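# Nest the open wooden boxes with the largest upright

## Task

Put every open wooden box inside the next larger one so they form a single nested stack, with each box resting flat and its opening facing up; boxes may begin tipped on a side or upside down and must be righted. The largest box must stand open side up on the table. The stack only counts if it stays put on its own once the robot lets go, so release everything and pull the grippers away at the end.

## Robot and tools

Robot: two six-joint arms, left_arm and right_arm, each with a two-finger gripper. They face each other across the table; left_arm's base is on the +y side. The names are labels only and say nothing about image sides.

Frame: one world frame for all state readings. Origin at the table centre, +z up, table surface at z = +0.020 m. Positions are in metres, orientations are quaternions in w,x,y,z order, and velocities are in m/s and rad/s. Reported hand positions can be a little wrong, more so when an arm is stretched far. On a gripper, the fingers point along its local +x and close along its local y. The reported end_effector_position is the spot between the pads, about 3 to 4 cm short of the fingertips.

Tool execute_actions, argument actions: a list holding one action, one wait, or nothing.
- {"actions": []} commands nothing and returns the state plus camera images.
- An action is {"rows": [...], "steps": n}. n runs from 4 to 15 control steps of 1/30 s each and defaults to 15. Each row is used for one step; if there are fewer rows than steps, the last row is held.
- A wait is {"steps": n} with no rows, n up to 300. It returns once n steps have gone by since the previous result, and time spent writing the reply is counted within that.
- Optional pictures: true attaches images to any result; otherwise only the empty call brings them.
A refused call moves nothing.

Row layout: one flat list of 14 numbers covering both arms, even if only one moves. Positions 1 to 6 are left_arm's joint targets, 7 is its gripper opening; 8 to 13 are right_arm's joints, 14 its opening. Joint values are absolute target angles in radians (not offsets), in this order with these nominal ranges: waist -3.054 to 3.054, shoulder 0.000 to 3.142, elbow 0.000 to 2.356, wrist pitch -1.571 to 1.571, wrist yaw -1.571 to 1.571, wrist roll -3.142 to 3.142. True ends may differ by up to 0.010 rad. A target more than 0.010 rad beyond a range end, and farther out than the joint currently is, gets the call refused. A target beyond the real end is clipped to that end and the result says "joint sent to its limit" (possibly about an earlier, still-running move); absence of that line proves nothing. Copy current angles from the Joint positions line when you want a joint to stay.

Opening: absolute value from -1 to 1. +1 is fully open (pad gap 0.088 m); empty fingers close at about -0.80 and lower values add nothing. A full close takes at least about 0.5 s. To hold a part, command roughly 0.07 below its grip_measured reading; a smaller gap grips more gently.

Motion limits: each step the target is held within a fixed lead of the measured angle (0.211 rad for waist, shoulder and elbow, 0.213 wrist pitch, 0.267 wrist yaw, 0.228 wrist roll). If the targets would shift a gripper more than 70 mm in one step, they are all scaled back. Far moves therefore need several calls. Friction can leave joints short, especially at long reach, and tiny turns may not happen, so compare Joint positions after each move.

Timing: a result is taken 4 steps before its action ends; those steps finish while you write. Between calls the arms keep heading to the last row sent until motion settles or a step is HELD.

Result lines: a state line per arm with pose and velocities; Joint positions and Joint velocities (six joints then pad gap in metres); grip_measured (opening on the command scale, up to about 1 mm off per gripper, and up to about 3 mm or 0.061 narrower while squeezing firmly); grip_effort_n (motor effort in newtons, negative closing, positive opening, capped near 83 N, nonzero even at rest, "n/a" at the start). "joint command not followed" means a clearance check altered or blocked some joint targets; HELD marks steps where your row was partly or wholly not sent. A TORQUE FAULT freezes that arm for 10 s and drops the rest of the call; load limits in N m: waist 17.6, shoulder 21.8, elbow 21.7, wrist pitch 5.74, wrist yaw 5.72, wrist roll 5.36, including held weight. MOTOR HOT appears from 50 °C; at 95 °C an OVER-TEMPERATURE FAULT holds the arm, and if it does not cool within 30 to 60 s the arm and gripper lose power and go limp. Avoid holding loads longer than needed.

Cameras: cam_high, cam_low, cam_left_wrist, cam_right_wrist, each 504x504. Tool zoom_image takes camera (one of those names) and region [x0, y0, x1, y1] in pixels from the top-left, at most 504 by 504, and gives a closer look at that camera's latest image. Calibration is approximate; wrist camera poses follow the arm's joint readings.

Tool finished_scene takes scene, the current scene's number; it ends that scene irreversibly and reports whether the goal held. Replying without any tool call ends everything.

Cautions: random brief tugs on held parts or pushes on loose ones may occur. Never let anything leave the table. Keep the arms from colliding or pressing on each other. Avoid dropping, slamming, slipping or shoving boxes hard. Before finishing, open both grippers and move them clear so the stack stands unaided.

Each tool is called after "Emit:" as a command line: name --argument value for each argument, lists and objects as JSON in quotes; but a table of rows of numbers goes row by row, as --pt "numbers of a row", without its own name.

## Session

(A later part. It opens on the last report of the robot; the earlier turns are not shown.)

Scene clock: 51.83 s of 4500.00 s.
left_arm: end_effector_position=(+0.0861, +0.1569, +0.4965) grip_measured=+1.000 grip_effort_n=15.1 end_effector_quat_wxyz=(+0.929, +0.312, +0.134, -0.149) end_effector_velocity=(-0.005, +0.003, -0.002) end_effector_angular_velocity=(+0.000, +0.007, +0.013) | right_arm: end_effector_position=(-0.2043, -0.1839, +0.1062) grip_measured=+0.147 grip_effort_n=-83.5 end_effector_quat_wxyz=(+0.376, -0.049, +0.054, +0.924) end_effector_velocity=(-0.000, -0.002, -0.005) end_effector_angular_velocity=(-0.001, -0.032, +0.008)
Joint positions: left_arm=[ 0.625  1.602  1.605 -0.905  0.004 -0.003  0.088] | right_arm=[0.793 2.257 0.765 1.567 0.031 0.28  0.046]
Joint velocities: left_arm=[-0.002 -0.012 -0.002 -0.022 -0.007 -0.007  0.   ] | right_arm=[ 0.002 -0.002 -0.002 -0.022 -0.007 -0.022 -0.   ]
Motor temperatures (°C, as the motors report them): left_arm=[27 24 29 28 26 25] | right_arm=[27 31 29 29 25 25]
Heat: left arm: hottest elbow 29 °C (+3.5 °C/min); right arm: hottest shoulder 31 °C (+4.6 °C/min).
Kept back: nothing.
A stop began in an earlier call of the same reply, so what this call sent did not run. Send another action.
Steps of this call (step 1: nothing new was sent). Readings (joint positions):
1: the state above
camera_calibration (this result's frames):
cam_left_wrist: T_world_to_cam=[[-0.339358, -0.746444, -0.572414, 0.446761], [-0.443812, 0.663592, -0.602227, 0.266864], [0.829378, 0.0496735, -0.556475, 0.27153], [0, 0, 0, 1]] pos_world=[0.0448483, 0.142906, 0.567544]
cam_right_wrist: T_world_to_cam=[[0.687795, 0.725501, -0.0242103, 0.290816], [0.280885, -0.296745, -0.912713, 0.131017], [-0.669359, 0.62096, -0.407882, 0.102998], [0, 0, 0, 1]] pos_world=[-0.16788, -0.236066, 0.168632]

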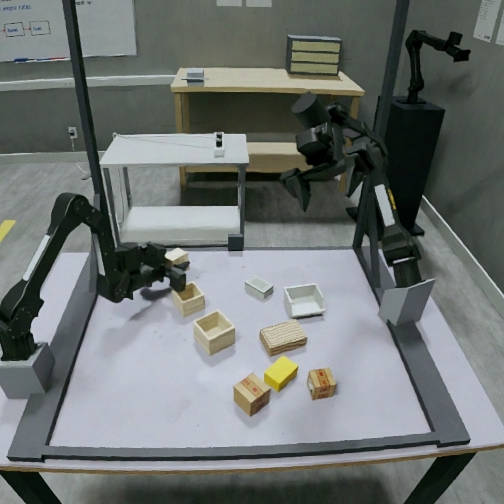

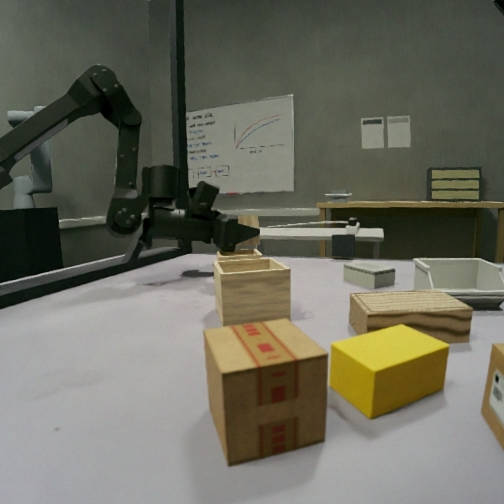

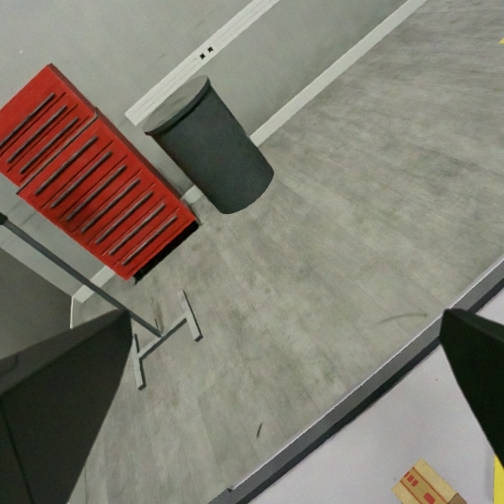

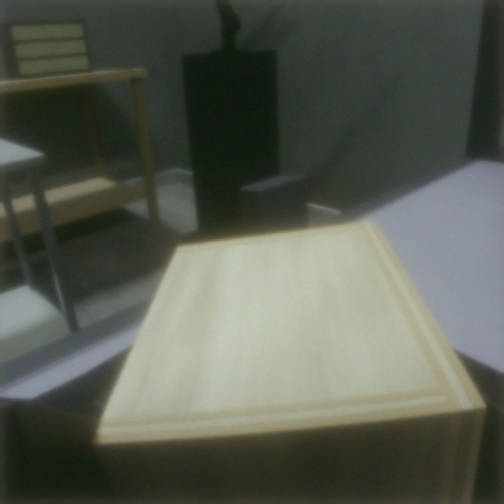

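Emit:
execute_actions --actions '[{"rows":[[0.628,1.6,1.6,-0.905,0,0,1,0.97,2.12,0.72,1.56,0,0.38,0.0]],"steps":15}]'

Emit:
execute_actions --actions '[{"rows":[[0.628,1.6,1.6,-0.905,0,0,1,0.97,2.25,0.72,1.56,0,0.38,0.0]],"steps":15}]' --pictures true

Scene clock: 52.30 s of 4500.00 s.
left_arm: end_effector_position=(+0.0861, +0.1569, +0.4965) grip_measured=+1.000 grip_effort_n=15.1 end_effector_quat_wxyz=(+0.929, +0.312, +0.134, -0.149) end_effector_velocity=(-0.000, +0.002, -0.006) end_effector_angular_velocity=(+0.003, +0.027, +0.010) | right_arm: end_effector_position=(-0.2635, -0.2594, +0.1346) grip_measured=+0.147 grip_effort_n=-83.5 end_effector_quat_wxyz=(+0.275, -0.014, +0.109, +0.955) end_effector_velocity=(+0.014, +0.003, +0.000) end_effector_angular_velocity=(-0.038, -0.003, -0.031)
Joint positions: left_arm=[ 0.625  1.602  1.605 -0.905  0.004 -0.003  0.088] | right_arm=[0.969 2.133 0.732 1.563 0.003 0.373 0.046]
Joint velocities: left_arm=[-0.002  0.002 -0.002 -0.022  0.007 -0.007  0.   ] | right_arm=[-0.017 -0.027 -0.046 -0.007  0.007  0.037 -0.   ]
Motor temperatures (°C, as the motors report them): left_arm=[27 24 29 28 26 25] | right_arm=[27 32 29 29 25 25]
Heat: left arm: hottest elbow 29 °C (+3.4 °C/min); right arm: hottest shoulder 32 °C (+5.7 °C/min).
Steps of this call (steps 1 to 3: nothing new was sent; steps 4 to 14: the first 11 steps of this action). Readings (joint positions):
4: left_arm=[0.625 1.602 1.605 -0.905 0.004 -0.003] | right_arm=[0.797 2.247 0.764 1.567 0.034 0.288]
5: left_arm=[0.625 1.602 1.605 -0.905 0.004 -0.003] | right_arm=[0.812 2.232 0.757 1.564 0.035 0.311]
7: left_arm=[0.625 1.602 1.605 -0.905 0.004 -0.003] | right_arm=[0.868 2.197 0.744 1.563 0.023 0.339]
11: left_arm=[0.625 1.602 1.605 -0.905 0.004 -0.003] | right_arm=[0.961 2.144 0.736 1.563 0.003 0.365]
14: the state above

Scene clock: 52.80 s of 4500.00 s.
left_arm: end_effector_position=(+0.0861, +0.1569, +0.4965) grip_measured=+1.000 grip_effort_n=15.6 end_effector_quat_wxyz=(+0.929, +0.312, +0.134, -0.149) end_effector_velocity=(-0.003, +0.001, +0.001) end_effector_angular_velocity=(-0.010, +0.004, -0.003) | right_arm: end_effector_position=(-0.2469, -0.2596, +0.0872) grip_measured=+0.147 grip_effort_n=-83.5 end_effector_quat_wxyz=(+0.289, -0.067, +0.126, +0.947) end_effector_velocity=(-0.003, -0.002, +0.003) end_effector_angular_velocity=(+0.007, +0.006, +0.022)
Joint positions: left_arm=[ 0.625  1.602  1.605 -0.905  0.004 -0.003  0.088] | right_arm=[0.969 2.234 0.722 1.558 0.003 0.378 0.046]
Joint velocities: left_arm=[ 0.002 -0.007  0.002 -0.007  0.007 -0.007  0.   ] | right_arm=[-0.002 -0.002  0.002  0.007 -0.022 -0.007 -0.   ]
Motor temperatures (°C, as the motors report them): left_arm=[27 24 29 28 26 25] | right_arm=[27 32 29 29 25 25]
Heat: left arm: hottest elbow 29 °C (+3.4 °C/min); right arm: hottest shoulder 32 °C (+5.7 °C/min).
Steps of this call (steps 1 to 4: the last 4 steps of your previous action; steps 5 to 15: the first 11 steps of this action). Readings (joint positions):
5: left_arm=[0.625 1.602 1.605 -0.905 0.004 -0.003] | right_arm=[0.969 2.141 0.728 1.564 0.003 0.376]
6: left_arm=[0.625 1.602 1.605 -0.905 0.004 -0.003] | right_arm=[0.969 2.154 0.730 1.567 0.003 0.377]
8: left_arm=[0.625 1.602 1.605 -0.905 0.004 -0.003] | right_arm=[0.969 2.189 0.729 1.561 0.003 0.377]
12: left_arm=[0.625 1.602 1.605 -0.905 0.004 -0.003] | right_arm=[0.969 2.233 0.722 1.555 0.003 0.378]
15: the state above
camera_calibration (this result's frames):
cam_left_wrist: T_world_to_cam=[[-0.339358, -0.746444, -0.572414, 0.446761], [-0.443812, 0.663592, -0.602227, 0.266864], [0.829378, 0.0496735, -0.556475, 0.27153], [0, 0, 0, 1]] pos_world=[0.0448483, 0.142906, 0.567544]
cam_right_wrist: T_world_to_cam=[[0.550602, 0.818758, -0.162704, 0.377006], [0.31063, -0.38187, -0.870451, 0.0847126], [-0.77482, 0.428731, -0.464589, 0.042737], [0, 0, 0, 1]] pos_world=[-0.200781, -0.294651, 0.154934]

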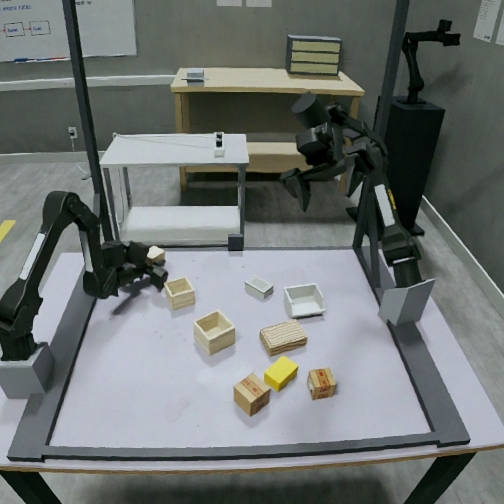

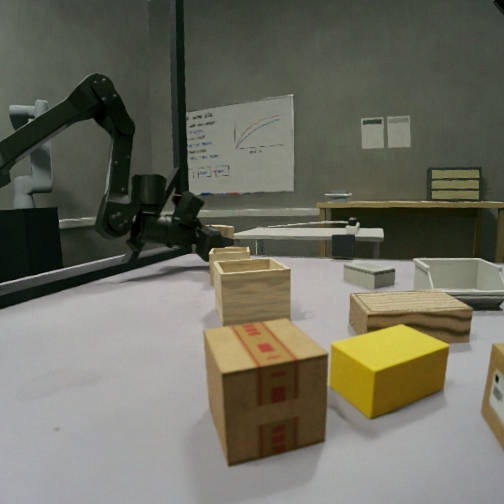

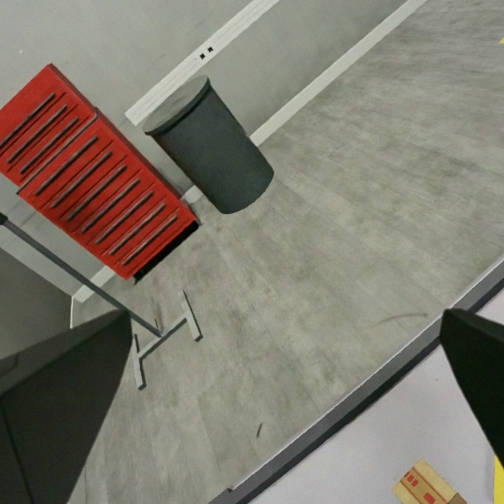

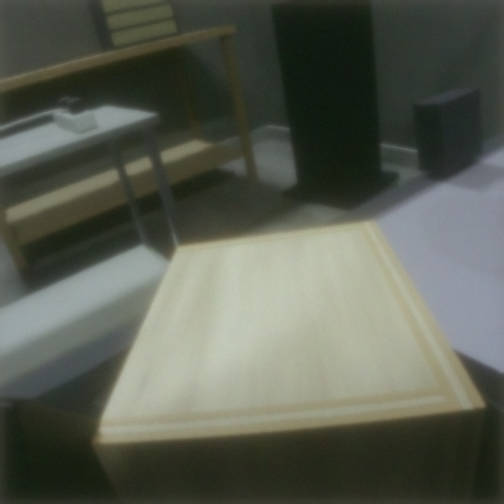

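Emit:
execute_actions --actions '[{"rows":[[0.628,1.6,1.6,-0.905,0,0,1,0.97,2.31,0.72,1.56,0,0.35,0.0]],"steps":15}]' --pictures true

Scene clock: 53.30 s of 4500.00 s.
left_arm: end_effector_position=(+0.0861, +0.1569, +0.4965) grip_measured=+1.000 grip_effort_n=15.1 end_effector_quat_wxyz=(+0.929, +0.312, +0.134, -0.149) end_effector_velocity=(-0.002, +0.001, -0.000) end_effector_angular_velocity=(+0.024, -0.006, -0.002) | right_arm: end_effector_position=(-0.2372, -0.2603, +0.0616) grip_measured=+0.136 grip_effort_n=-83.5 end_effector_quat_wxyz=(+0.295, -0.098, +0.122, +0.943) end_effector_velocity=(+0.001, -0.004, -0.007) end_effector_angular_velocity=(-0.008, -0.014, +0.023)
Joint positions: left_arm=[ 0.625  1.602  1.605 -0.905  0.004 -0.003  0.088] | right_arm=[0.969 2.295 0.723 1.559 0.003 0.354 0.046]
Joint velocities: left_arm=[-0.002 -0.007 -0.002 -0.007 -0.007  0.022  0.   ] | right_arm=[ 0.002  0.017 -0.002  0.007 -0.022 -0.007 -0.   ]
Motor temperatures (°C, as the motors report them): left_arm=[28 24 29 28 26 25] | right_arm=[27 32 29 29 25 25]
Heat: left arm: hottest elbow 29 °C (+3.4 °C/min); right arm: hottest shoulder 32 °C (+5.6 °C/min).
Steps of this call (steps 1 to 4: the last 4 steps of your previous action; steps 5 to 15: the first 11 steps of this action). Readings (joint positions):
5: left_arm=[0.625 1.602 1.605 -0.905 0.004 -0.003] | right_arm=[0.969 2.242 0.722 1.561 0.003 0.376]
6: left_arm=[0.625 1.602 1.605 -0.905 0.004 -0.003] | right_arm=[0.969 2.251 0.723 1.566 0.003 0.370]
8: left_arm=[0.625 1.602 1.605 -0.905 0.004 -0.003] | right_arm=[0.969 2.273 0.723 1.561 0.003 0.362]
12: left_arm=[0.625 1.602 1.605 -0.905 0.004 -0.003] | right_arm=[0.969 2.295 0.723 1.559 0.003 0.355]
15: the state above
camera_calibration (this result's frames):
cam_left_wrist: T_world_to_cam=[[-0.339358, -0.746444, -0.572414, 0.446761], [-0.443812, 0.663592, -0.602227, 0.266864], [0.829378, 0.0496735, -0.556475, 0.27153], [0, 0, 0, 1]] pos_world=[0.0448483, 0.142906, 0.567544]
cam_right_wrist: T_world_to_cam=[[0.56367, 0.814809, -0.135505, 0.368454], [0.36337, -0.391931, -0.845194, 0.067466], [-0.74178, 0.427172, -0.516997, 0.0493854], [0, 0, 0, 1]] pos_world=[-0.195568, -0.294874, 0.132481]

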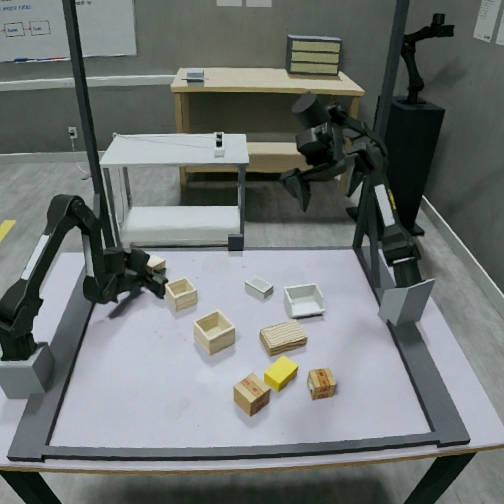

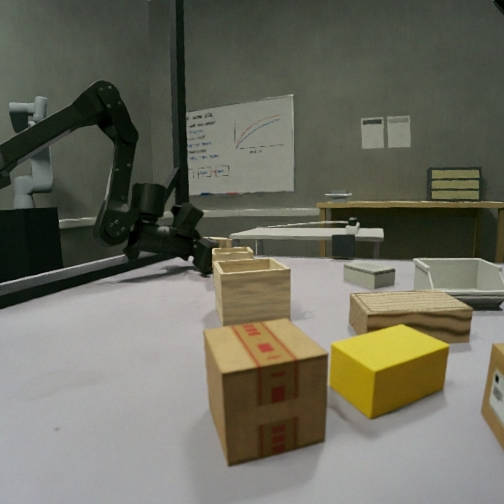

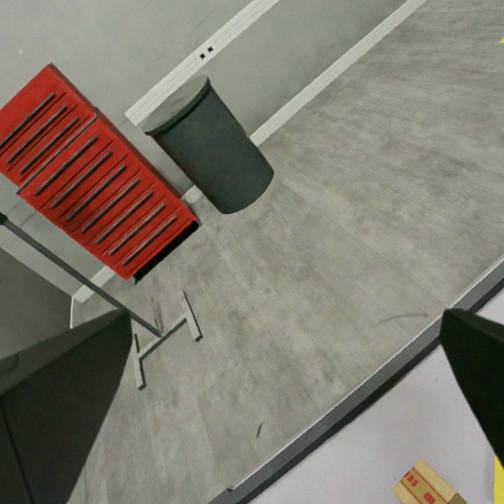

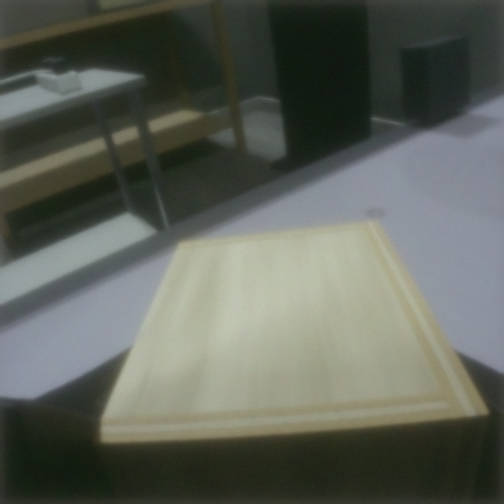

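Release and withdraw.

Emit:
execute_actions --actions '[{"rows":[[0.628,1.6,1.6,-0.905,0,0,1,0.97,2.295,0.72,1.56,0,0.35,0.7]],"steps":15}]'

Emit:
execute_actions --actions '[{"rows":[[0.628,1.6,1.6,-0.905,0,0,1,0.97,1.8,0.6,0.9,0,0.35,0.7]],"steps":15}]'

Emit:
execute_actions --actions '[{"steps":15}]' --pictures true

Scene clock: 53.83 s of 4500.00 s.
left_arm: end_effector_position=(+0.0861, +0.1569, +0.4965) grip_measured=+1.000 grip_effort_n=15.1 end_effector_quat_wxyz=(+0.929, +0.312, +0.134, -0.149) end_effector_velocity=(-0.000, +0.005, -0.003) end_effector_angular_velocity=(+0.006, +0.005, +0.030) | right_arm: end_effector_position=(-0.2370, -0.2604, +0.0611) grip_measured=+0.666 grip_effort_n=18.4 end_effector_quat_wxyz=(+0.295, -0.099, +0.121, +0.943) end_effector_velocity=(-0.000, -0.002, -0.001) end_effector_angular_velocity=(-0.004, -0.010, +0.019)
Joint positions: left_arm=[ 0.625  1.602  1.605 -0.905  0.004 -0.003  0.088] | right_arm=[0.969 2.297 0.723 1.559 0.003 0.352 0.072]
Joint velocities: left_arm=[-0.002 -0.002 -0.002 -0.022 -0.022 -0.007  0.   ] | right_arm=[-0.002 -0.002 -0.002 -0.007 -0.022 -0.007  0.013]
Motor temperatures (°C, as the motors report them): left_arm=[28 24 29 28 26 25] | right_arm=[27 32 29 29 25 25]
Heat: left arm: hottest elbow 29 °C (+3.3 °C/min); right arm: hottest shoulder 32 °C (+5.6 °C/min).
Steps of this call (steps 1 to 4: the last 4 steps of your previous action; step 5: the robot went on to your last target; steps 6 to 16: the first 11 steps of this action). Readings (joint positions):
6: left_arm=[0.625 1.602 1.605 -0.905 0.004 -0.003] | right_arm=[0.969 2.297 0.723 1.559 0.003 0.352]
7: left_arm=[0.625 1.602 1.605 -0.905 0.004 -0.003] | right_arm=[0.969 2.297 0.723 1.559 0.003 0.352]
9: left_arm=[0.625 1.602 1.605 -0.905 0.004 -0.003] | right_arm=[0.969 2.297 0.723 1.559 0.003 0.352]
13: left_arm=[0.625 1.602 1.605 -0.905 0.004 -0.003] | right_arm=[0.969 2.297 0.723 1.559 0.003 0.352]
16: the state above

Scene clock: 54.33 s of 4500.00 s.
left_arm: end_effector_position=(+0.0861, +0.1569, +0.4965) grip_measured=+1.000 grip_effort_n=15.1 end_effector_quat_wxyz=(+0.929, +0.312, +0.134, -0.149) end_effector_velocity=(+0.002, +0.003, -0.001) end_effector_angular_velocity=(+0.003, -0.002, +0.024) | right_arm: end_effector_position=(-0.2303, -0.2756, +0.1182) grip_measured=+0.697 grip_effort_n=18.4 end_effector_quat_wxyz=(+0.312, -0.178, +0.141, +0.923) end_effector_velocity=(+0.030, -0.029, +0.043) end_effector_angular_velocity=(-0.262, -0.439, -0.066)
Joint positions: left_arm=[ 0.625  1.602  1.605 -0.905  0.004 -0.003  0.088] | right_arm=[0.969 1.852 0.617 1.048 0.003 0.352 0.073]
Joint velocities: left_arm=[-0.002  0.002 -0.002 -0.007 -0.022 -0.007  0.   ] | right_arm=[-0.002 -0.681 -0.002 -1.194 -0.022 -0.007 -0.   ]
Motor temperatures (°C, as the motors report them): left_arm=[28 24 29 28 26 25] | right_arm=[27 32 29 29 25 25]
Heat: left arm: hottest elbow 29 °C (+3.3 °C/min); right arm: hottest shoulder 32 °C (+5.5 °C/min).
Steps of this call (steps 1 to 4: the last 4 steps of your previous action; steps 5 to 15: the first 11 steps of this action). Readings (joint positions):
5: left_arm=[0.625 1.602 1.605 -0.905 0.004 -0.003] | right_arm=[0.969 2.278 0.713 1.533 0.003 0.352]
6: left_arm=[0.625 1.602 1.605 -0.905 0.004 -0.003] | right_arm=[0.969 2.237 0.687 1.465 0.003 0.352]
8: left_arm=[0.625 1.602 1.605 -0.905 0.004 -0.003] | right_arm=[0.969 2.146 0.641 1.374 0.003 0.352]
12: left_arm=[0.625 1.602 1.605 -0.905 0.004 -0.003] | right_arm=[0.969 1.956 0.619 1.179 0.003 0.352]
15: the state above

Scene clock: 54.83 s of 4500.00 s.
left_arm: end_effector_position=(+0.0861, +0.1569, +0.4965) grip_measured=+1.000 grip_effort_n=15.1 end_effector_quat_wxyz=(+0.929, +0.312, +0.134, -0.149) end_effector_velocity=(-0.001, +0.001, -0.001) end_effector_angular_velocity=(+0.012, +0.000, +0.005) | right_arm: end_effector_position=(-0.2178, -0.2806, +0.1057) grip_measured=+0.697 grip_effort_n=18.4 end_effector_quat_wxyz=(+0.322, -0.228, +0.153, +0.906) end_effector_velocity=(+0.002, -0.003, -0.006) end_effector_angular_velocity=(-0.019, -0.023, +0.015)
Joint positions: left_arm=[ 0.625  1.602  1.605 -0.905  0.004 -0.003  0.088] | right_arm=[0.969 1.809 0.608 0.905 0.003 0.352 0.073]
Joint velocities: left_arm=[-0.002 -0.002 -0.002 -0.007 -0.007  0.007  0.   ] | right_arm=[-0.002  0.002 -0.002 -0.022 -0.022 -0.007 -0.   ]
Motor temperatures (°C, as the motors report them): left_arm=[28 24 29 28 26 25] | right_arm=[27 32 29 29 25 25]
Heat: left arm: hottest elbow 29 °C (+3.3 °C/min); right arm: hottest shoulder 32 °C (+5.5 °C/min).
Kept back: nothing.
Steps of this call (steps 1 to 4: the last 4 steps of your previous action; steps 5 to 15: the robot went on to your last target). Readings (joint positions):
1: left_arm=[0.625 1.602 1.605 -0.905 0.004 -0.003] | right_arm=[0.969 1.834 0.617 1.010 0.003 0.352]
2: left_arm=[0.625 1.602 1.605 -0.905 0.004 -0.003] | right_arm=[0.969 1.825 0.617 0.981 0.003 0.352]
4: left_arm=[0.625 1.602 1.605 -0.905 0.004 -0.003] | right_arm=[0.969 1.821 0.613 0.943 0.003 0.352]
8: left_arm=[0.625 1.602 1.605 -0.905 0.004 -0.003] | right_arm=[0.969 1.816 0.608 0.915 0.003 0.352]
15: the state above
camera_calibration (this result's frames):
cam_left_wrist: T_world_to_cam=[[-0.339358, -0.746444, -0.572414, 0.446761], [-0.443812, 0.663592, -0.602227, 0.266864], [0.829378, 0.0496735, -0.556475, 0.27153], [0, 0, 0, 1]] pos_world=[0.0448483, 0.142906, 0.567544]
cam_right_wrist: T_world_to_cam=[[0.629892, 0.769767, -0.103414, 0.378365], [0.525457, -0.520404, -0.673108, 0.0708206], [-0.571954, 0.369645, -0.732278, 0.138803], [0, 0, 0, 1]] pos_world=[-0.196153, -0.305705, 0.18844]

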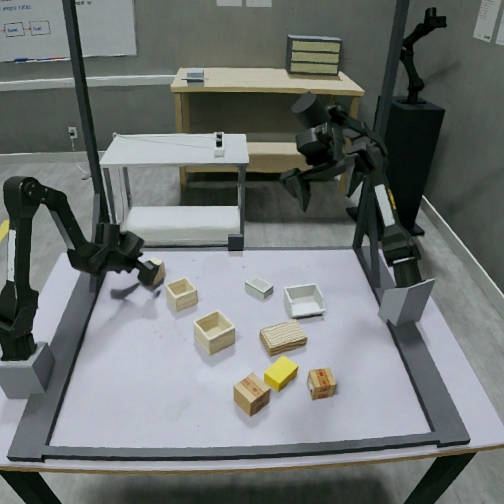

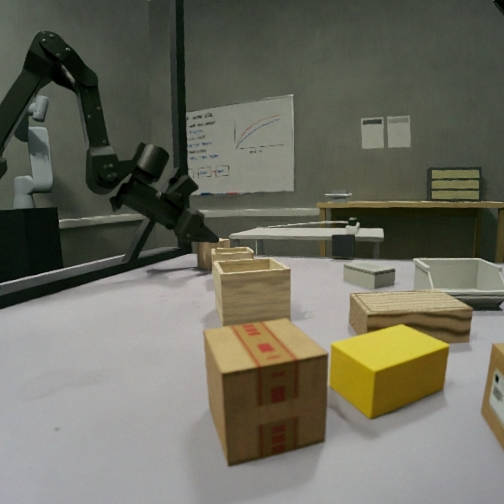

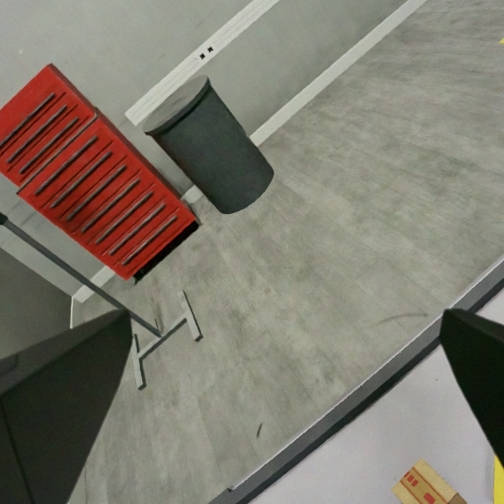

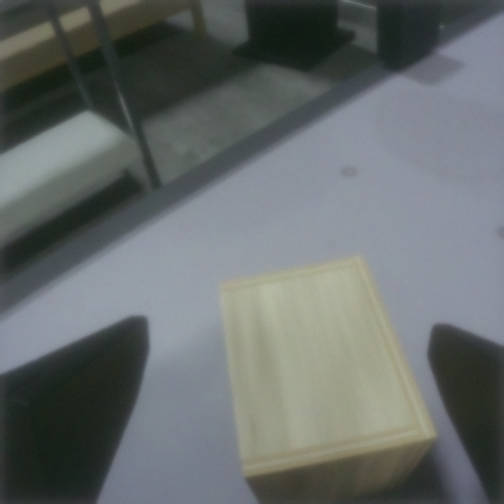

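Emit:
execute_actions --actions '[{"rows":[[0.628,1.6,1.6,-0.905,0,0,1,0.9,1.5,1.0,0.5,0,0.2,1]],"steps":15}]'

Emit:
execute_actions --actions '[{"rows":[[0.628,1.6,1.6,-0.905,0,0,1,0.84,1.7,2.22,-1.53,-0.27,0,1]],"steps":15}]'

Emit:
execute_actions --actions '[{"steps":30}]'

Emit:
execute_actions --actions '[{"rows":[[0.628,1.6,1.6,-0.905,0,0,1,0.84,2.35,2.22,-1.53,-0.27,0,1]],"steps":15}]'

Emit:
execute_actions --actions '[{"steps":15}]' --pictures true

Scene clock: 55.67 s of 4500.00 s.
left_arm: end_effector_position=(+0.0861, +0.1569, +0.4965) grip_measured=+1.000 grip_effort_n=15.1 end_effector_quat_wxyz=(+0.929, +0.312, +0.134, -0.149) end_effector_velocity=(+0.000, +0.006, -0.004) end_effector_angular_velocity=(+0.008, +0.009, +0.032) | right_arm: end_effector_position=(-0.2698, -0.2467, +0.2360) grip_measured=+0.984 grip_effort_n=17.9 end_effector_quat_wxyz=(+0.320, -0.155, +0.072, +0.932) end_effector_velocity=(-0.144, +0.054, +0.430) end_effector_angular_velocity=(+0.533, +0.421, +0.091)
Joint positions: left_arm=[ 0.625  1.602  1.605 -0.905  0.004 -0.003  0.088] | right_arm=[0.916 1.582 0.868 0.607 0.002 0.231 0.087]
Joint velocities: left_arm=[-0.002 -0.002 -0.007 -0.022 -0.022 -0.007  0.   ] | right_arm=[-0.09  -0.496  0.882 -0.725  0.007 -0.198  0.006]
Motor temperatures (°C, as the motors report them): left_arm=[28 24 29 28 26 25] | right_arm=[27 32 29 29 25 25]
Heat: left arm: hottest elbow 29 °C (+3.2 °C/min); right arm: hottest shoulder 32 °C (+5.4 °C/min).
Steps of this call (steps 1 to 14: the robot went on to your last target; steps 15 to 25: the first 11 steps of this action). Readings (joint positions):
15: left_arm=[0.625 1.602 1.605 -0.905 0.004 -0.003] | right_arm=[0.967 1.798 0.615 0.882 0.002 0.340]
16: left_arm=[0.625 1.602 1.605 -0.905 0.004 -0.003] | right_arm=[0.962 1.782 0.630 0.840 0.002 0.320]
18: left_arm=[0.625 1.602 1.605 -0.905 0.004 -0.003] | right_arm=[0.946 1.740 0.670 0.792 0.002 0.291]
22: left_arm=[0.625 1.602 1.605 -0.905 0.004 -0.003] | right_arm=[0.925 1.639 0.779 0.687 0.002 0.252]
25: the state above

Scene clock: 56.17 s of 4500.00 s.
left_arm: end_effector_position=(+0.0861, +0.1569, +0.4965) grip_measured=+1.000 grip_effort_n=15.1 end_effector_quat_wxyz=(+0.929, +0.312, +0.134, -0.149) end_effector_velocity=(-0.001, +0.001, -0.001) end_effector_angular_velocity=(-0.001, +0.003, +0.010) | right_arm: end_effector_position=(-0.3330, -0.2208, +0.3053) grip_measured=+0.998 grip_effort_n=18.8 end_effector_quat_wxyz=(+0.219, -0.248, +0.020, +0.943) end_effector_velocity=(-0.103, -0.013, +0.326) end_effector_angular_velocity=(-0.014, -0.046, +0.095)
Joint positions: left_arm=[ 0.625  1.602  1.605 -0.905  0.004 -0.003  0.088] | right_arm=[ 0.843  1.691  1.445  0.007 -0.253  0.011  0.088]
Joint velocities: left_arm=[-0.002 -0.002 -0.002 -0.007 -0.007 -0.007  0.   ] | right_arm=[-0.012 -0.002  1.385 -1.429 -0.095 -0.066 -0.   ]
Motor temperatures (°C, as the motors report them): left_arm=[28 24 29 28 26 25] | right_arm=[27 32 29 29 25 25]
Heat: left arm: hottest elbow 29 °C (+3.2 °C/min); right arm: hottest shoulder 32 °C (+5.3 °C/min).
Steps of this call (steps 1 to 4: the last 4 steps of your previous action; steps 5 to 15: the first 11 steps of this action). Readings (joint positions):
5: left_arm=[0.625 1.602 1.605 -0.905 0.004 -0.003] | right_arm=[0.898 1.531 0.990 0.510 -0.032 0.179]
6: left_arm=[0.625 1.602 1.605 -0.905 0.004 -0.003] | right_arm=[0.885 1.553 1.044 0.463 -0.099 0.131]
8: left_arm=[0.625 1.602 1.605 -0.905 0.004 -0.003] | right_arm=[0.866 1.615 1.151 0.361 -0.173 0.073]
12: left_arm=[0.625 1.602 1.605 -0.905 0.004 -0.003] | right_arm=[0.846 1.684 1.313 0.154 -0.235 0.024]
15: the state above

Scene clock: 57.17 s of 4500.00 s.
left_arm: end_effector_position=(+0.0861, +0.1569, +0.4965) grip_measured=+1.000 grip_effort_n=15.1 end_effector_quat_wxyz=(+0.929, +0.312, +0.134, -0.149) end_effector_velocity=(-0.001, +0.002, +0.001) end_effector_angular_velocity=(-0.001, -0.010, +0.019) | right_arm: end_effector_position=(-0.2416, -0.3155, +0.3915) grip_measured=+0.998 grip_effort_n=18.4 end_effector_quat_wxyz=(+0.217, -0.519, +0.167, +0.810) end_effector_velocity=(+0.142, -0.089, -0.074) end_effector_angular_velocity=(-0.501, -0.671, -0.154)
Joint positions: left_arm=[ 0.625  1.602  1.605 -0.905  0.004 -0.003  0.088] | right_arm=[ 0.842  1.69   2.208 -1.433 -0.266  0.002  0.088]
Joint velocities: left_arm=[-0.002 -0.002  0.002 -0.007 -0.022 -0.007  0.   ] | right_arm=[-0.002 -0.002 -0.002 -0.857  0.007 -0.022 -0.   ]
Motor temperatures (°C, as the motors report them): left_arm=[28 24 29 28 26 25] | right_arm=[27 32 29 29 25 25]
Heat: left arm: hottest elbow 29 °C (+3.1 °C/min); right arm: hottest shoulder 32 °C (+5.2 °C/min).
Kept back: nothing.
Steps of this call (steps 1 to 4: the last 4 steps of your previous action; steps 5 to 30: the robot went on to your last target). Readings (joint positions):
1: left_arm=[0.625 1.602 1.605 -0.905 0.004 -0.003] | right_arm=[0.843 1.691 1.492 -0.040 -0.256 0.009]
2: left_arm=[0.625 1.602 1.605 -0.905 0.004 -0.003] | right_arm=[0.843 1.691 1.541 -0.088 -0.258 0.007]
4: left_arm=[0.625 1.602 1.605 -0.905 0.004 -0.003] | right_arm=[0.843 1.691 1.637 -0.185 -0.261 0.005]
8: left_arm=[0.625 1.602 1.605 -0.905 0.004 -0.003] | right_arm=[0.842 1.691 1.823 -0.381 -0.264 0.003]
30: the state above

Scene clock: 57.53 s of 4500.00 s.
left_arm: end_effector_position=(+0.0861, +0.1569, +0.4965) grip_measured=+1.000 grip_effort_n=15.6 end_effector_quat_wxyz=(+0.929, +0.312, +0.134, -0.149) end_effector_velocity=(-0.001, -0.000, -0.003) end_effector_angular_velocity=(-0.004, +0.012, -0.001) | right_arm: end_effector_position=(-0.2445, -0.2796, +0.2583) grip_measured=+0.998 grip_effort_n=18.4 end_effector_quat_wxyz=(+0.208, -0.651, +0.247, +0.687) end_effector_velocity=(+0.029, +0.083, -0.415) end_effector_angular_velocity=(-0.661, -0.841, -0.210)
Joint positions: left_arm=[ 0.625  1.602  1.605 -0.905  0.004 -0.003  0.088] | right_arm=[ 0.842  2.027  2.232 -1.516 -0.267  0.002  0.088]
Joint velocities: left_arm=[-0.002 -0.002 -0.002 -0.007  0.007 -0.007  0.   ] | right_arm=[-0.002  1.004 -0.007 -0.081 -0.007 -0.007 -0.   ]
Motor temperatures (°C, as the motors report them): left_arm=[28 24 29 28 26 25] | right_arm=[27 32 29 29 25 25]
Heat: left arm: hottest elbow 29 °C (+3.1 °C/min); right arm: hottest shoulder 32 °C (+5.2 °C/min).
Steps of this call (steps 1 to 11: the first 11 steps of this action). Readings (joint positions):
1: left_arm=[0.625 1.602 1.605 -0.905 0.004 -0.003] | right_arm=[0.842 1.705 2.210 -1.459 -0.266 0.002]
2: left_arm=[0.625 1.602 1.605 -0.905 0.004 -0.003] | right_arm=[0.842 1.724 2.221 -1.471 -0.267 0.002]
4: left_arm=[0.625 1.602 1.605 -0.905 0.004 -0.003] | right_arm=[0.842 1.778 2.232 -1.482 -0.267 0.002]
8: left_arm=[0.625 1.602 1.605 -0.905 0.004 -0.003] | right_arm=[0.842 1.923 2.232 -1.507 -0.267 0.002]
11: the state above

Scene clock: 58.03 s of 4500.00 s.
left_arm: end_effector_position=(+0.0861, +0.1569, +0.4965) grip_measured=+1.000 grip_effort_n=15.6 end_effector_quat_wxyz=(+0.929, +0.312, +0.134, -0.149) end_effector_velocity=(-0.000, -0.001, +0.001) end_effector_angular_velocity=(-0.025, +0.003, -0.000) | right_arm: end_effector_position=(-0.2202, -0.2656, +0.1296) grip_measured=+0.998 grip_effort_n=18.8 end_effector_quat_wxyz=(+0.194, -0.742, +0.306, +0.564) end_effector_velocity=(+0.003, -0.002, -0.002) end_effector_angular_velocity=(-0.007, -0.016, +0.008)
Joint positions: left_arm=[ 0.625  1.602  1.605 -0.905  0.004 -0.003  0.088] | right_arm=[ 0.842  2.337  2.222 -1.528 -0.267  0.002  0.088]
Joint velocities: left_arm=[ 0.002 -0.002 -0.002  0.007  0.007 -0.022  0.   ] | right_arm=[ 0.002  0.002 -0.007 -0.007  0.007 -0.007 -0.   ]
Motor temperatures (°C, as the motors report them): left_arm=[28 24 29 28 26 25] | right_arm=[27 32 29 29 25 25]
Heat: left arm: hottest elbow 29 °C (+3.1 °C/min); right arm: hottest shoulder 32 °C (+5.2 °C/min).
Kept back: nothing.
Steps of this call (steps 1 to 4: the last 4 steps of your previous action; steps 5 to 15: the robot went on to your last target). Readings (joint positions):
1: left_arm=[0.625 1.602 1.605 -0.905 0.004 -0.003] | right_arm=[0.842 2.060 2.232 -1.518 -0.267 0.002]
2: left_arm=[0.625 1.602 1.605 -0.905 0.004 -0.003] | right_arm=[0.842 2.094 2.232 -1.520 -0.267 0.002]
4: left_arm=[0.625 1.602 1.605 -0.905 0.004 -0.003] | right_arm=[0.842 2.160 2.232 -1.521 -0.267 0.002]
8: left_arm=[0.625 1.602 1.605 -0.905 0.004 -0.003] | right_arm=[0.842 2.282 2.230 -1.524 -0.267 0.002]
15: the state above
camera_calibration (this result's frames):
cam_left_wrist: T_world_to_cam=[[-0.339358, -0.746444, -0.572414, 0.446761], [-0.443812, 0.663592, -0.602227, 0.266864], [0.829378, 0.0496735, -0.556475, 0.27153], [0, 0, 0, 1]] pos_world=[0.0448483, 0.142906, 0.567544]
cam_right_wrist: T_world_to_cam=[[0.64544, 0.759458, -0.0814273, 0.368687], [0.666172, -0.507572, 0.54643, -0.0276611], [0.37366, -0.406932, -0.833537, 0.164474], [0, 0, 0, 1]] pos_world=[-0.280996, -0.227113, 0.182231]

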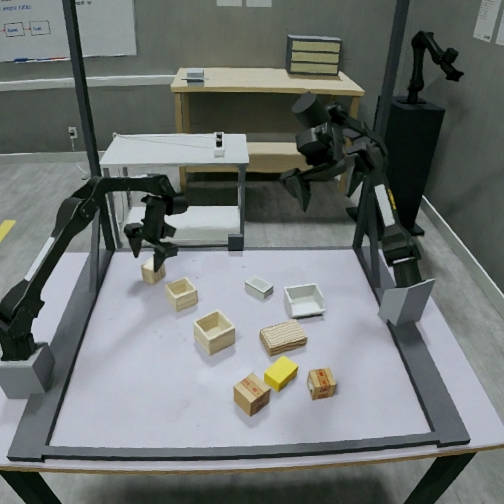

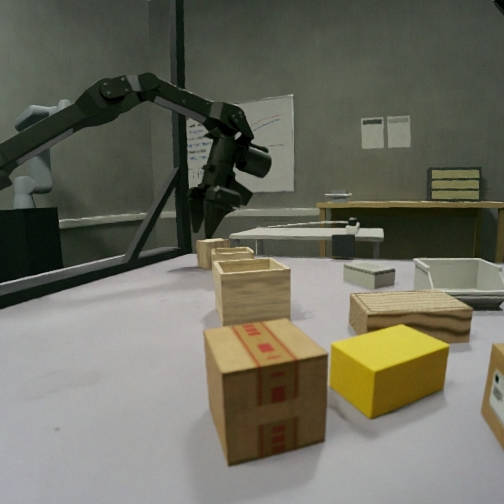

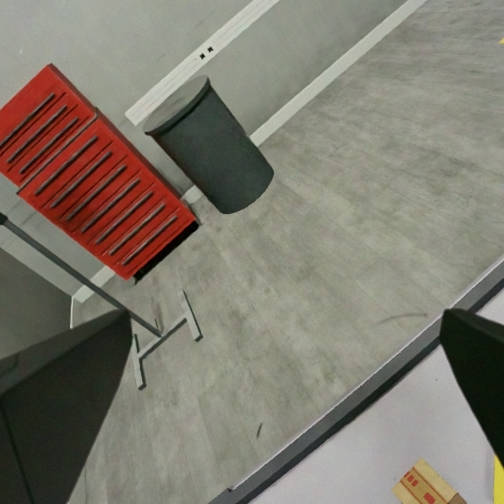

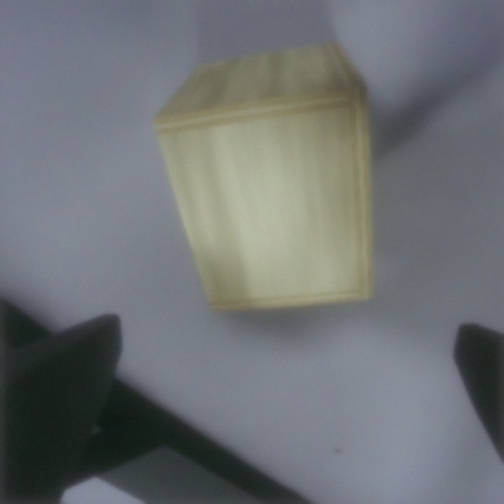

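Emit:
execute_actions --actions '[{"rows":[[0.628,1.6,1.6,-0.905,0,0,1,0.91,2.40,2.30,-1.55,-0.27,0,1]],"steps":15}]' --pictures true

Scene clock: 58.70 s of 4500.00 s.
left_arm: end_effector_position=(+0.0861, +0.1569, +0.4965) grip_measured=+1.000 grip_effort_n=15.1 end_effector_quat_wxyz=(+0.929, +0.312, +0.134, -0.149) end_effector_velocity=(-0.001, -0.000, -0.003) end_effector_angular_velocity=(-0.017, +0.015, +0.004) | right_arm: end_effector_position=(-0.2413, -0.2878, +0.1196) grip_measured=+0.998 grip_effort_n=18.4 end_effector_quat_wxyz=(+0.167, -0.754, +0.286, +0.567) end_effector_velocity=(+0.002, +0.006, +0.005) end_effector_angular_velocity=(-0.003, +0.004, -0.012)
Joint positions: left_arm=[ 0.625  1.602  1.605 -0.905  0.004 -0.003  0.088] | right_arm=[ 0.914  2.381  2.287 -1.547 -0.267  0.002  0.088]
Joint velocities: left_arm=[-0.002 -0.002 -0.002 -0.007  0.007 -0.022  0.   ] | right_arm=[-0.017  0.007  0.027 -0.022 -0.007 -0.007  0.   ]
Motor temperatures (°C, as the motors report them): left_arm=[28 24 29 28 26 25] | right_arm=[27 32 29 29 25 25]
Heat: left arm: hottest elbow 29 °C (+3.1 °C/min); right arm: hottest shoulder 32 °C (+5.1 °C/min).
Steps of this call (steps 1 to 9: the robot went on to your last target; steps 10 to 20: the first 11 steps of this action). Readings (joint positions):
10: left_arm=[0.625 1.602 1.605 -0.905 0.004 -0.003] | right_arm=[0.843 2.342 2.228 -1.534 -0.267 0.002]
11: left_arm=[0.625 1.602 1.605 -0.905 0.004 -0.003] | right_arm=[0.849 2.351 2.242 -1.539 -0.267 0.002]
13: left_arm=[0.625 1.602 1.605 -0.905 0.004 -0.003] | right_arm=[0.871 2.366 2.265 -1.539 -0.267 0.002]
17: left_arm=[0.625 1.602 1.605 -0.905 0.004 -0.003] | right_arm=[0.909 2.378 2.282 -1.546 -0.267 0.002]
20: the state above
camera_calibration (this result's frames):
cam_left_wrist: T_world_to_cam=[[-0.339358, -0.746444, -0.572414, 0.446761], [-0.443812, 0.663592, -0.602227, 0.266864], [0.829378, 0.0496735, -0.556475, 0.27153], [0, 0, 0, 1]] pos_world=[0.0448483, 0.142906, 0.567544]
cam_right_wrist: T_world_to_cam=[[0.591671, 0.800265, -0.0974774, 0.399036], [0.699433, -0.449433, 0.555701, 0.00426782], [0.400899, -0.396971, -0.825648, 0.163503], [0, 0, 0, 1]] pos_world=[-0.304631, -0.25251, 0.171521]

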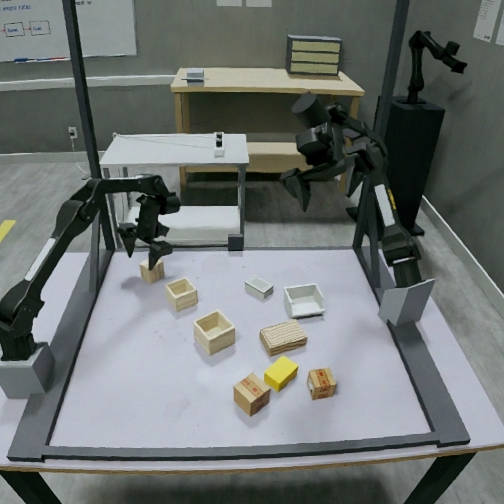

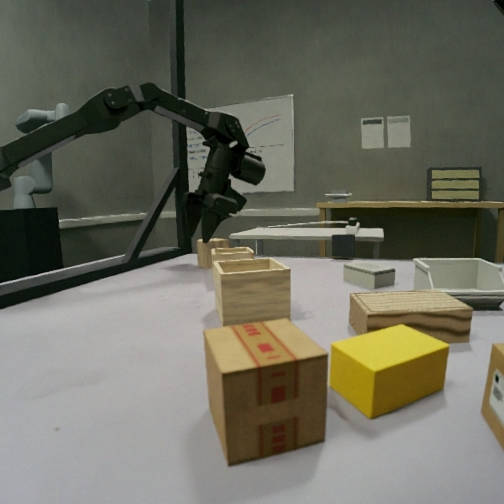

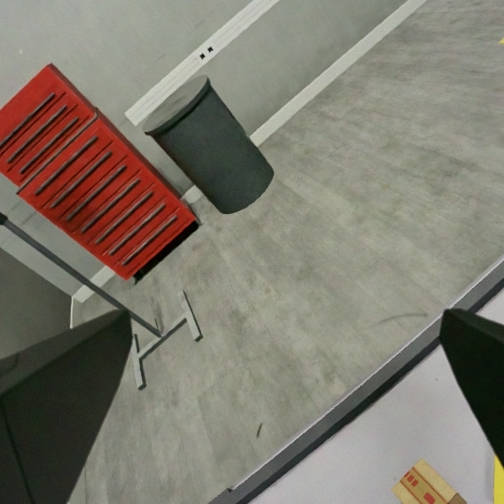

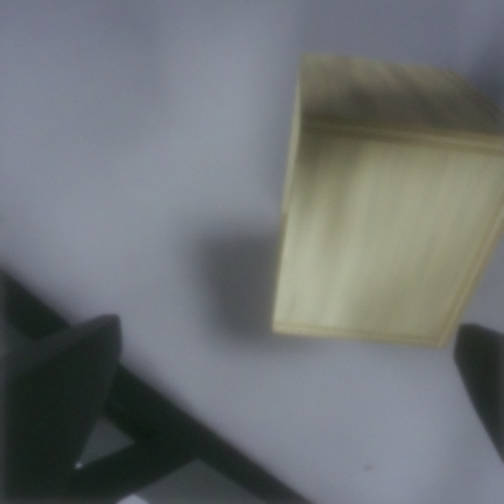

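Emit:
execute_actions --actions '[{"rows":[[0.628,1.6,1.6,-0.905,0,0,1,0.90,2.495,2.195,-1.34,-0.27,0,1]],"steps":15}]' --pictures true

Scene clock: 59.27 s of 4500.00 s.
left_arm: end_effector_position=(+0.0861, +0.1569, +0.4965) grip_measured=+1.000 grip_effort_n=15.1 end_effector_quat_wxyz=(+0.929, +0.312, +0.134, -0.149) end_effector_velocity=(-0.002, -0.001, +0.002) end_effector_angular_velocity=(-0.008, -0.012, -0.000) | right_arm: end_effector_position=(-0.2441, -0.2656, +0.0629) grip_measured=+0.998 grip_effort_n=18.4 end_effector_quat_wxyz=(+0.174, -0.739, +0.282, +0.587) end_effector_velocity=(+0.000, +0.003, +0.000) end_effector_angular_velocity=(+0.007, +0.006, +0.022)
Joint positions: left_arm=[ 0.625  1.602  1.605 -0.905  0.004 -0.003  0.088] | right_arm=[ 0.9    2.463  2.222 -1.349 -0.269  0.001  0.088]
Joint velocities: left_arm=[-0.002 -0.007 -0.002  0.007 -0.007 -0.007  0.   ] | right_arm=[-0.002 -0.002 -0.002  0.007  0.007 -0.022 -0.   ]
Motor temperatures (°C, as the motors report them): left_arm=[28 24 29 28 26 25] | right_arm=[27 32 29 29 25 25]
Heat: left arm: hottest elbow 29 °C (+3.0 °C/min); right arm: hottest shoulder 32 °C (+5.1 °C/min).
Steps of this call (steps 1 to 4: the last 4 steps of your previous action; steps 5 to 6: the robot went on to your last target; steps 7 to 17: the first 11 steps of this action). Readings (joint positions):
7: left_arm=[0.625 1.602 1.605 -0.905 0.004 -0.003] | right_arm=[0.911 2.388 2.284 -1.534 -0.267 0.002]
8: left_arm=[0.625 1.602 1.605 -0.905 0.004 -0.003] | right_arm=[0.910 2.394 2.274 -1.484 -0.267 0.002]
10: left_arm=[0.625 1.602 1.605 -0.905 0.004 -0.003] | right_arm=[0.908 2.421 2.256 -1.410 -0.267 0.002]
14: left_arm=[0.625 1.602 1.605 -0.905 0.004 -0.003] | right_arm=[0.901 2.464 2.222 -1.376 -0.267 0.003]
17: the state above
camera_calibration (this result's frames):
cam_left_wrist: T_world_to_cam=[[-0.339358, -0.746444, -0.572414, 0.446761], [-0.443812, 0.663592, -0.602227, 0.266864], [0.829378, 0.0496735, -0.556475, 0.27153], [0, 0, 0, 1]] pos_world=[0.0448483, 0.142906, 0.567544]
cam_right_wrist: T_world_to_cam=[[0.590288, 0.801268, -0.0976187, 0.377353], [0.72044, -0.468439, 0.511401, 0.0505671], [0.364041, -0.372202, -0.85378, 0.125968], [0, 0, 0, 1]] pos_world=[-0.305035, -0.231787, 0.118525]

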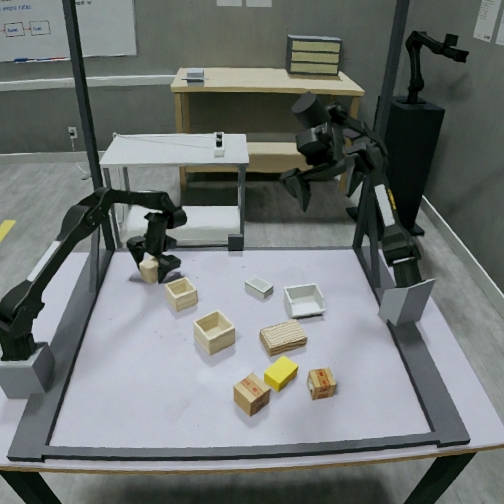

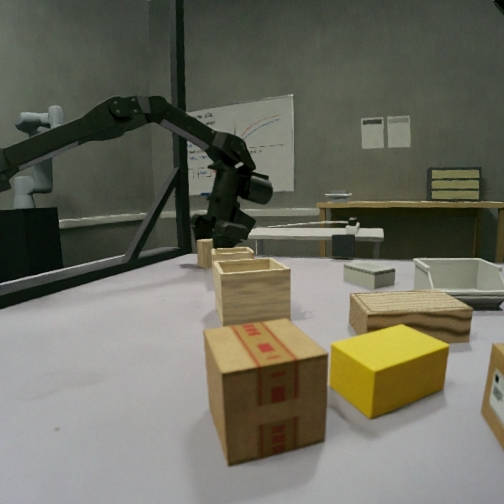

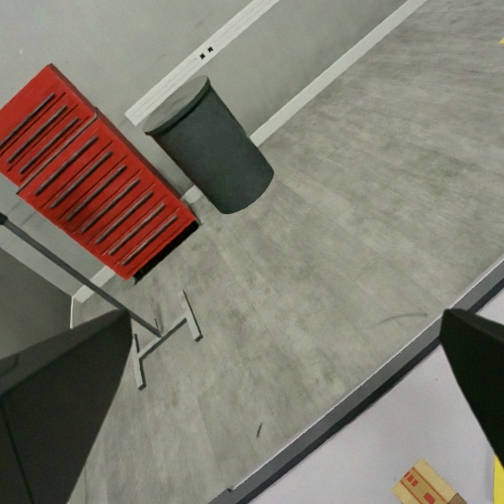

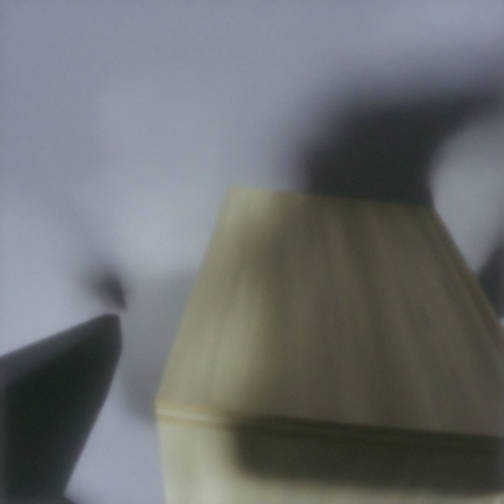

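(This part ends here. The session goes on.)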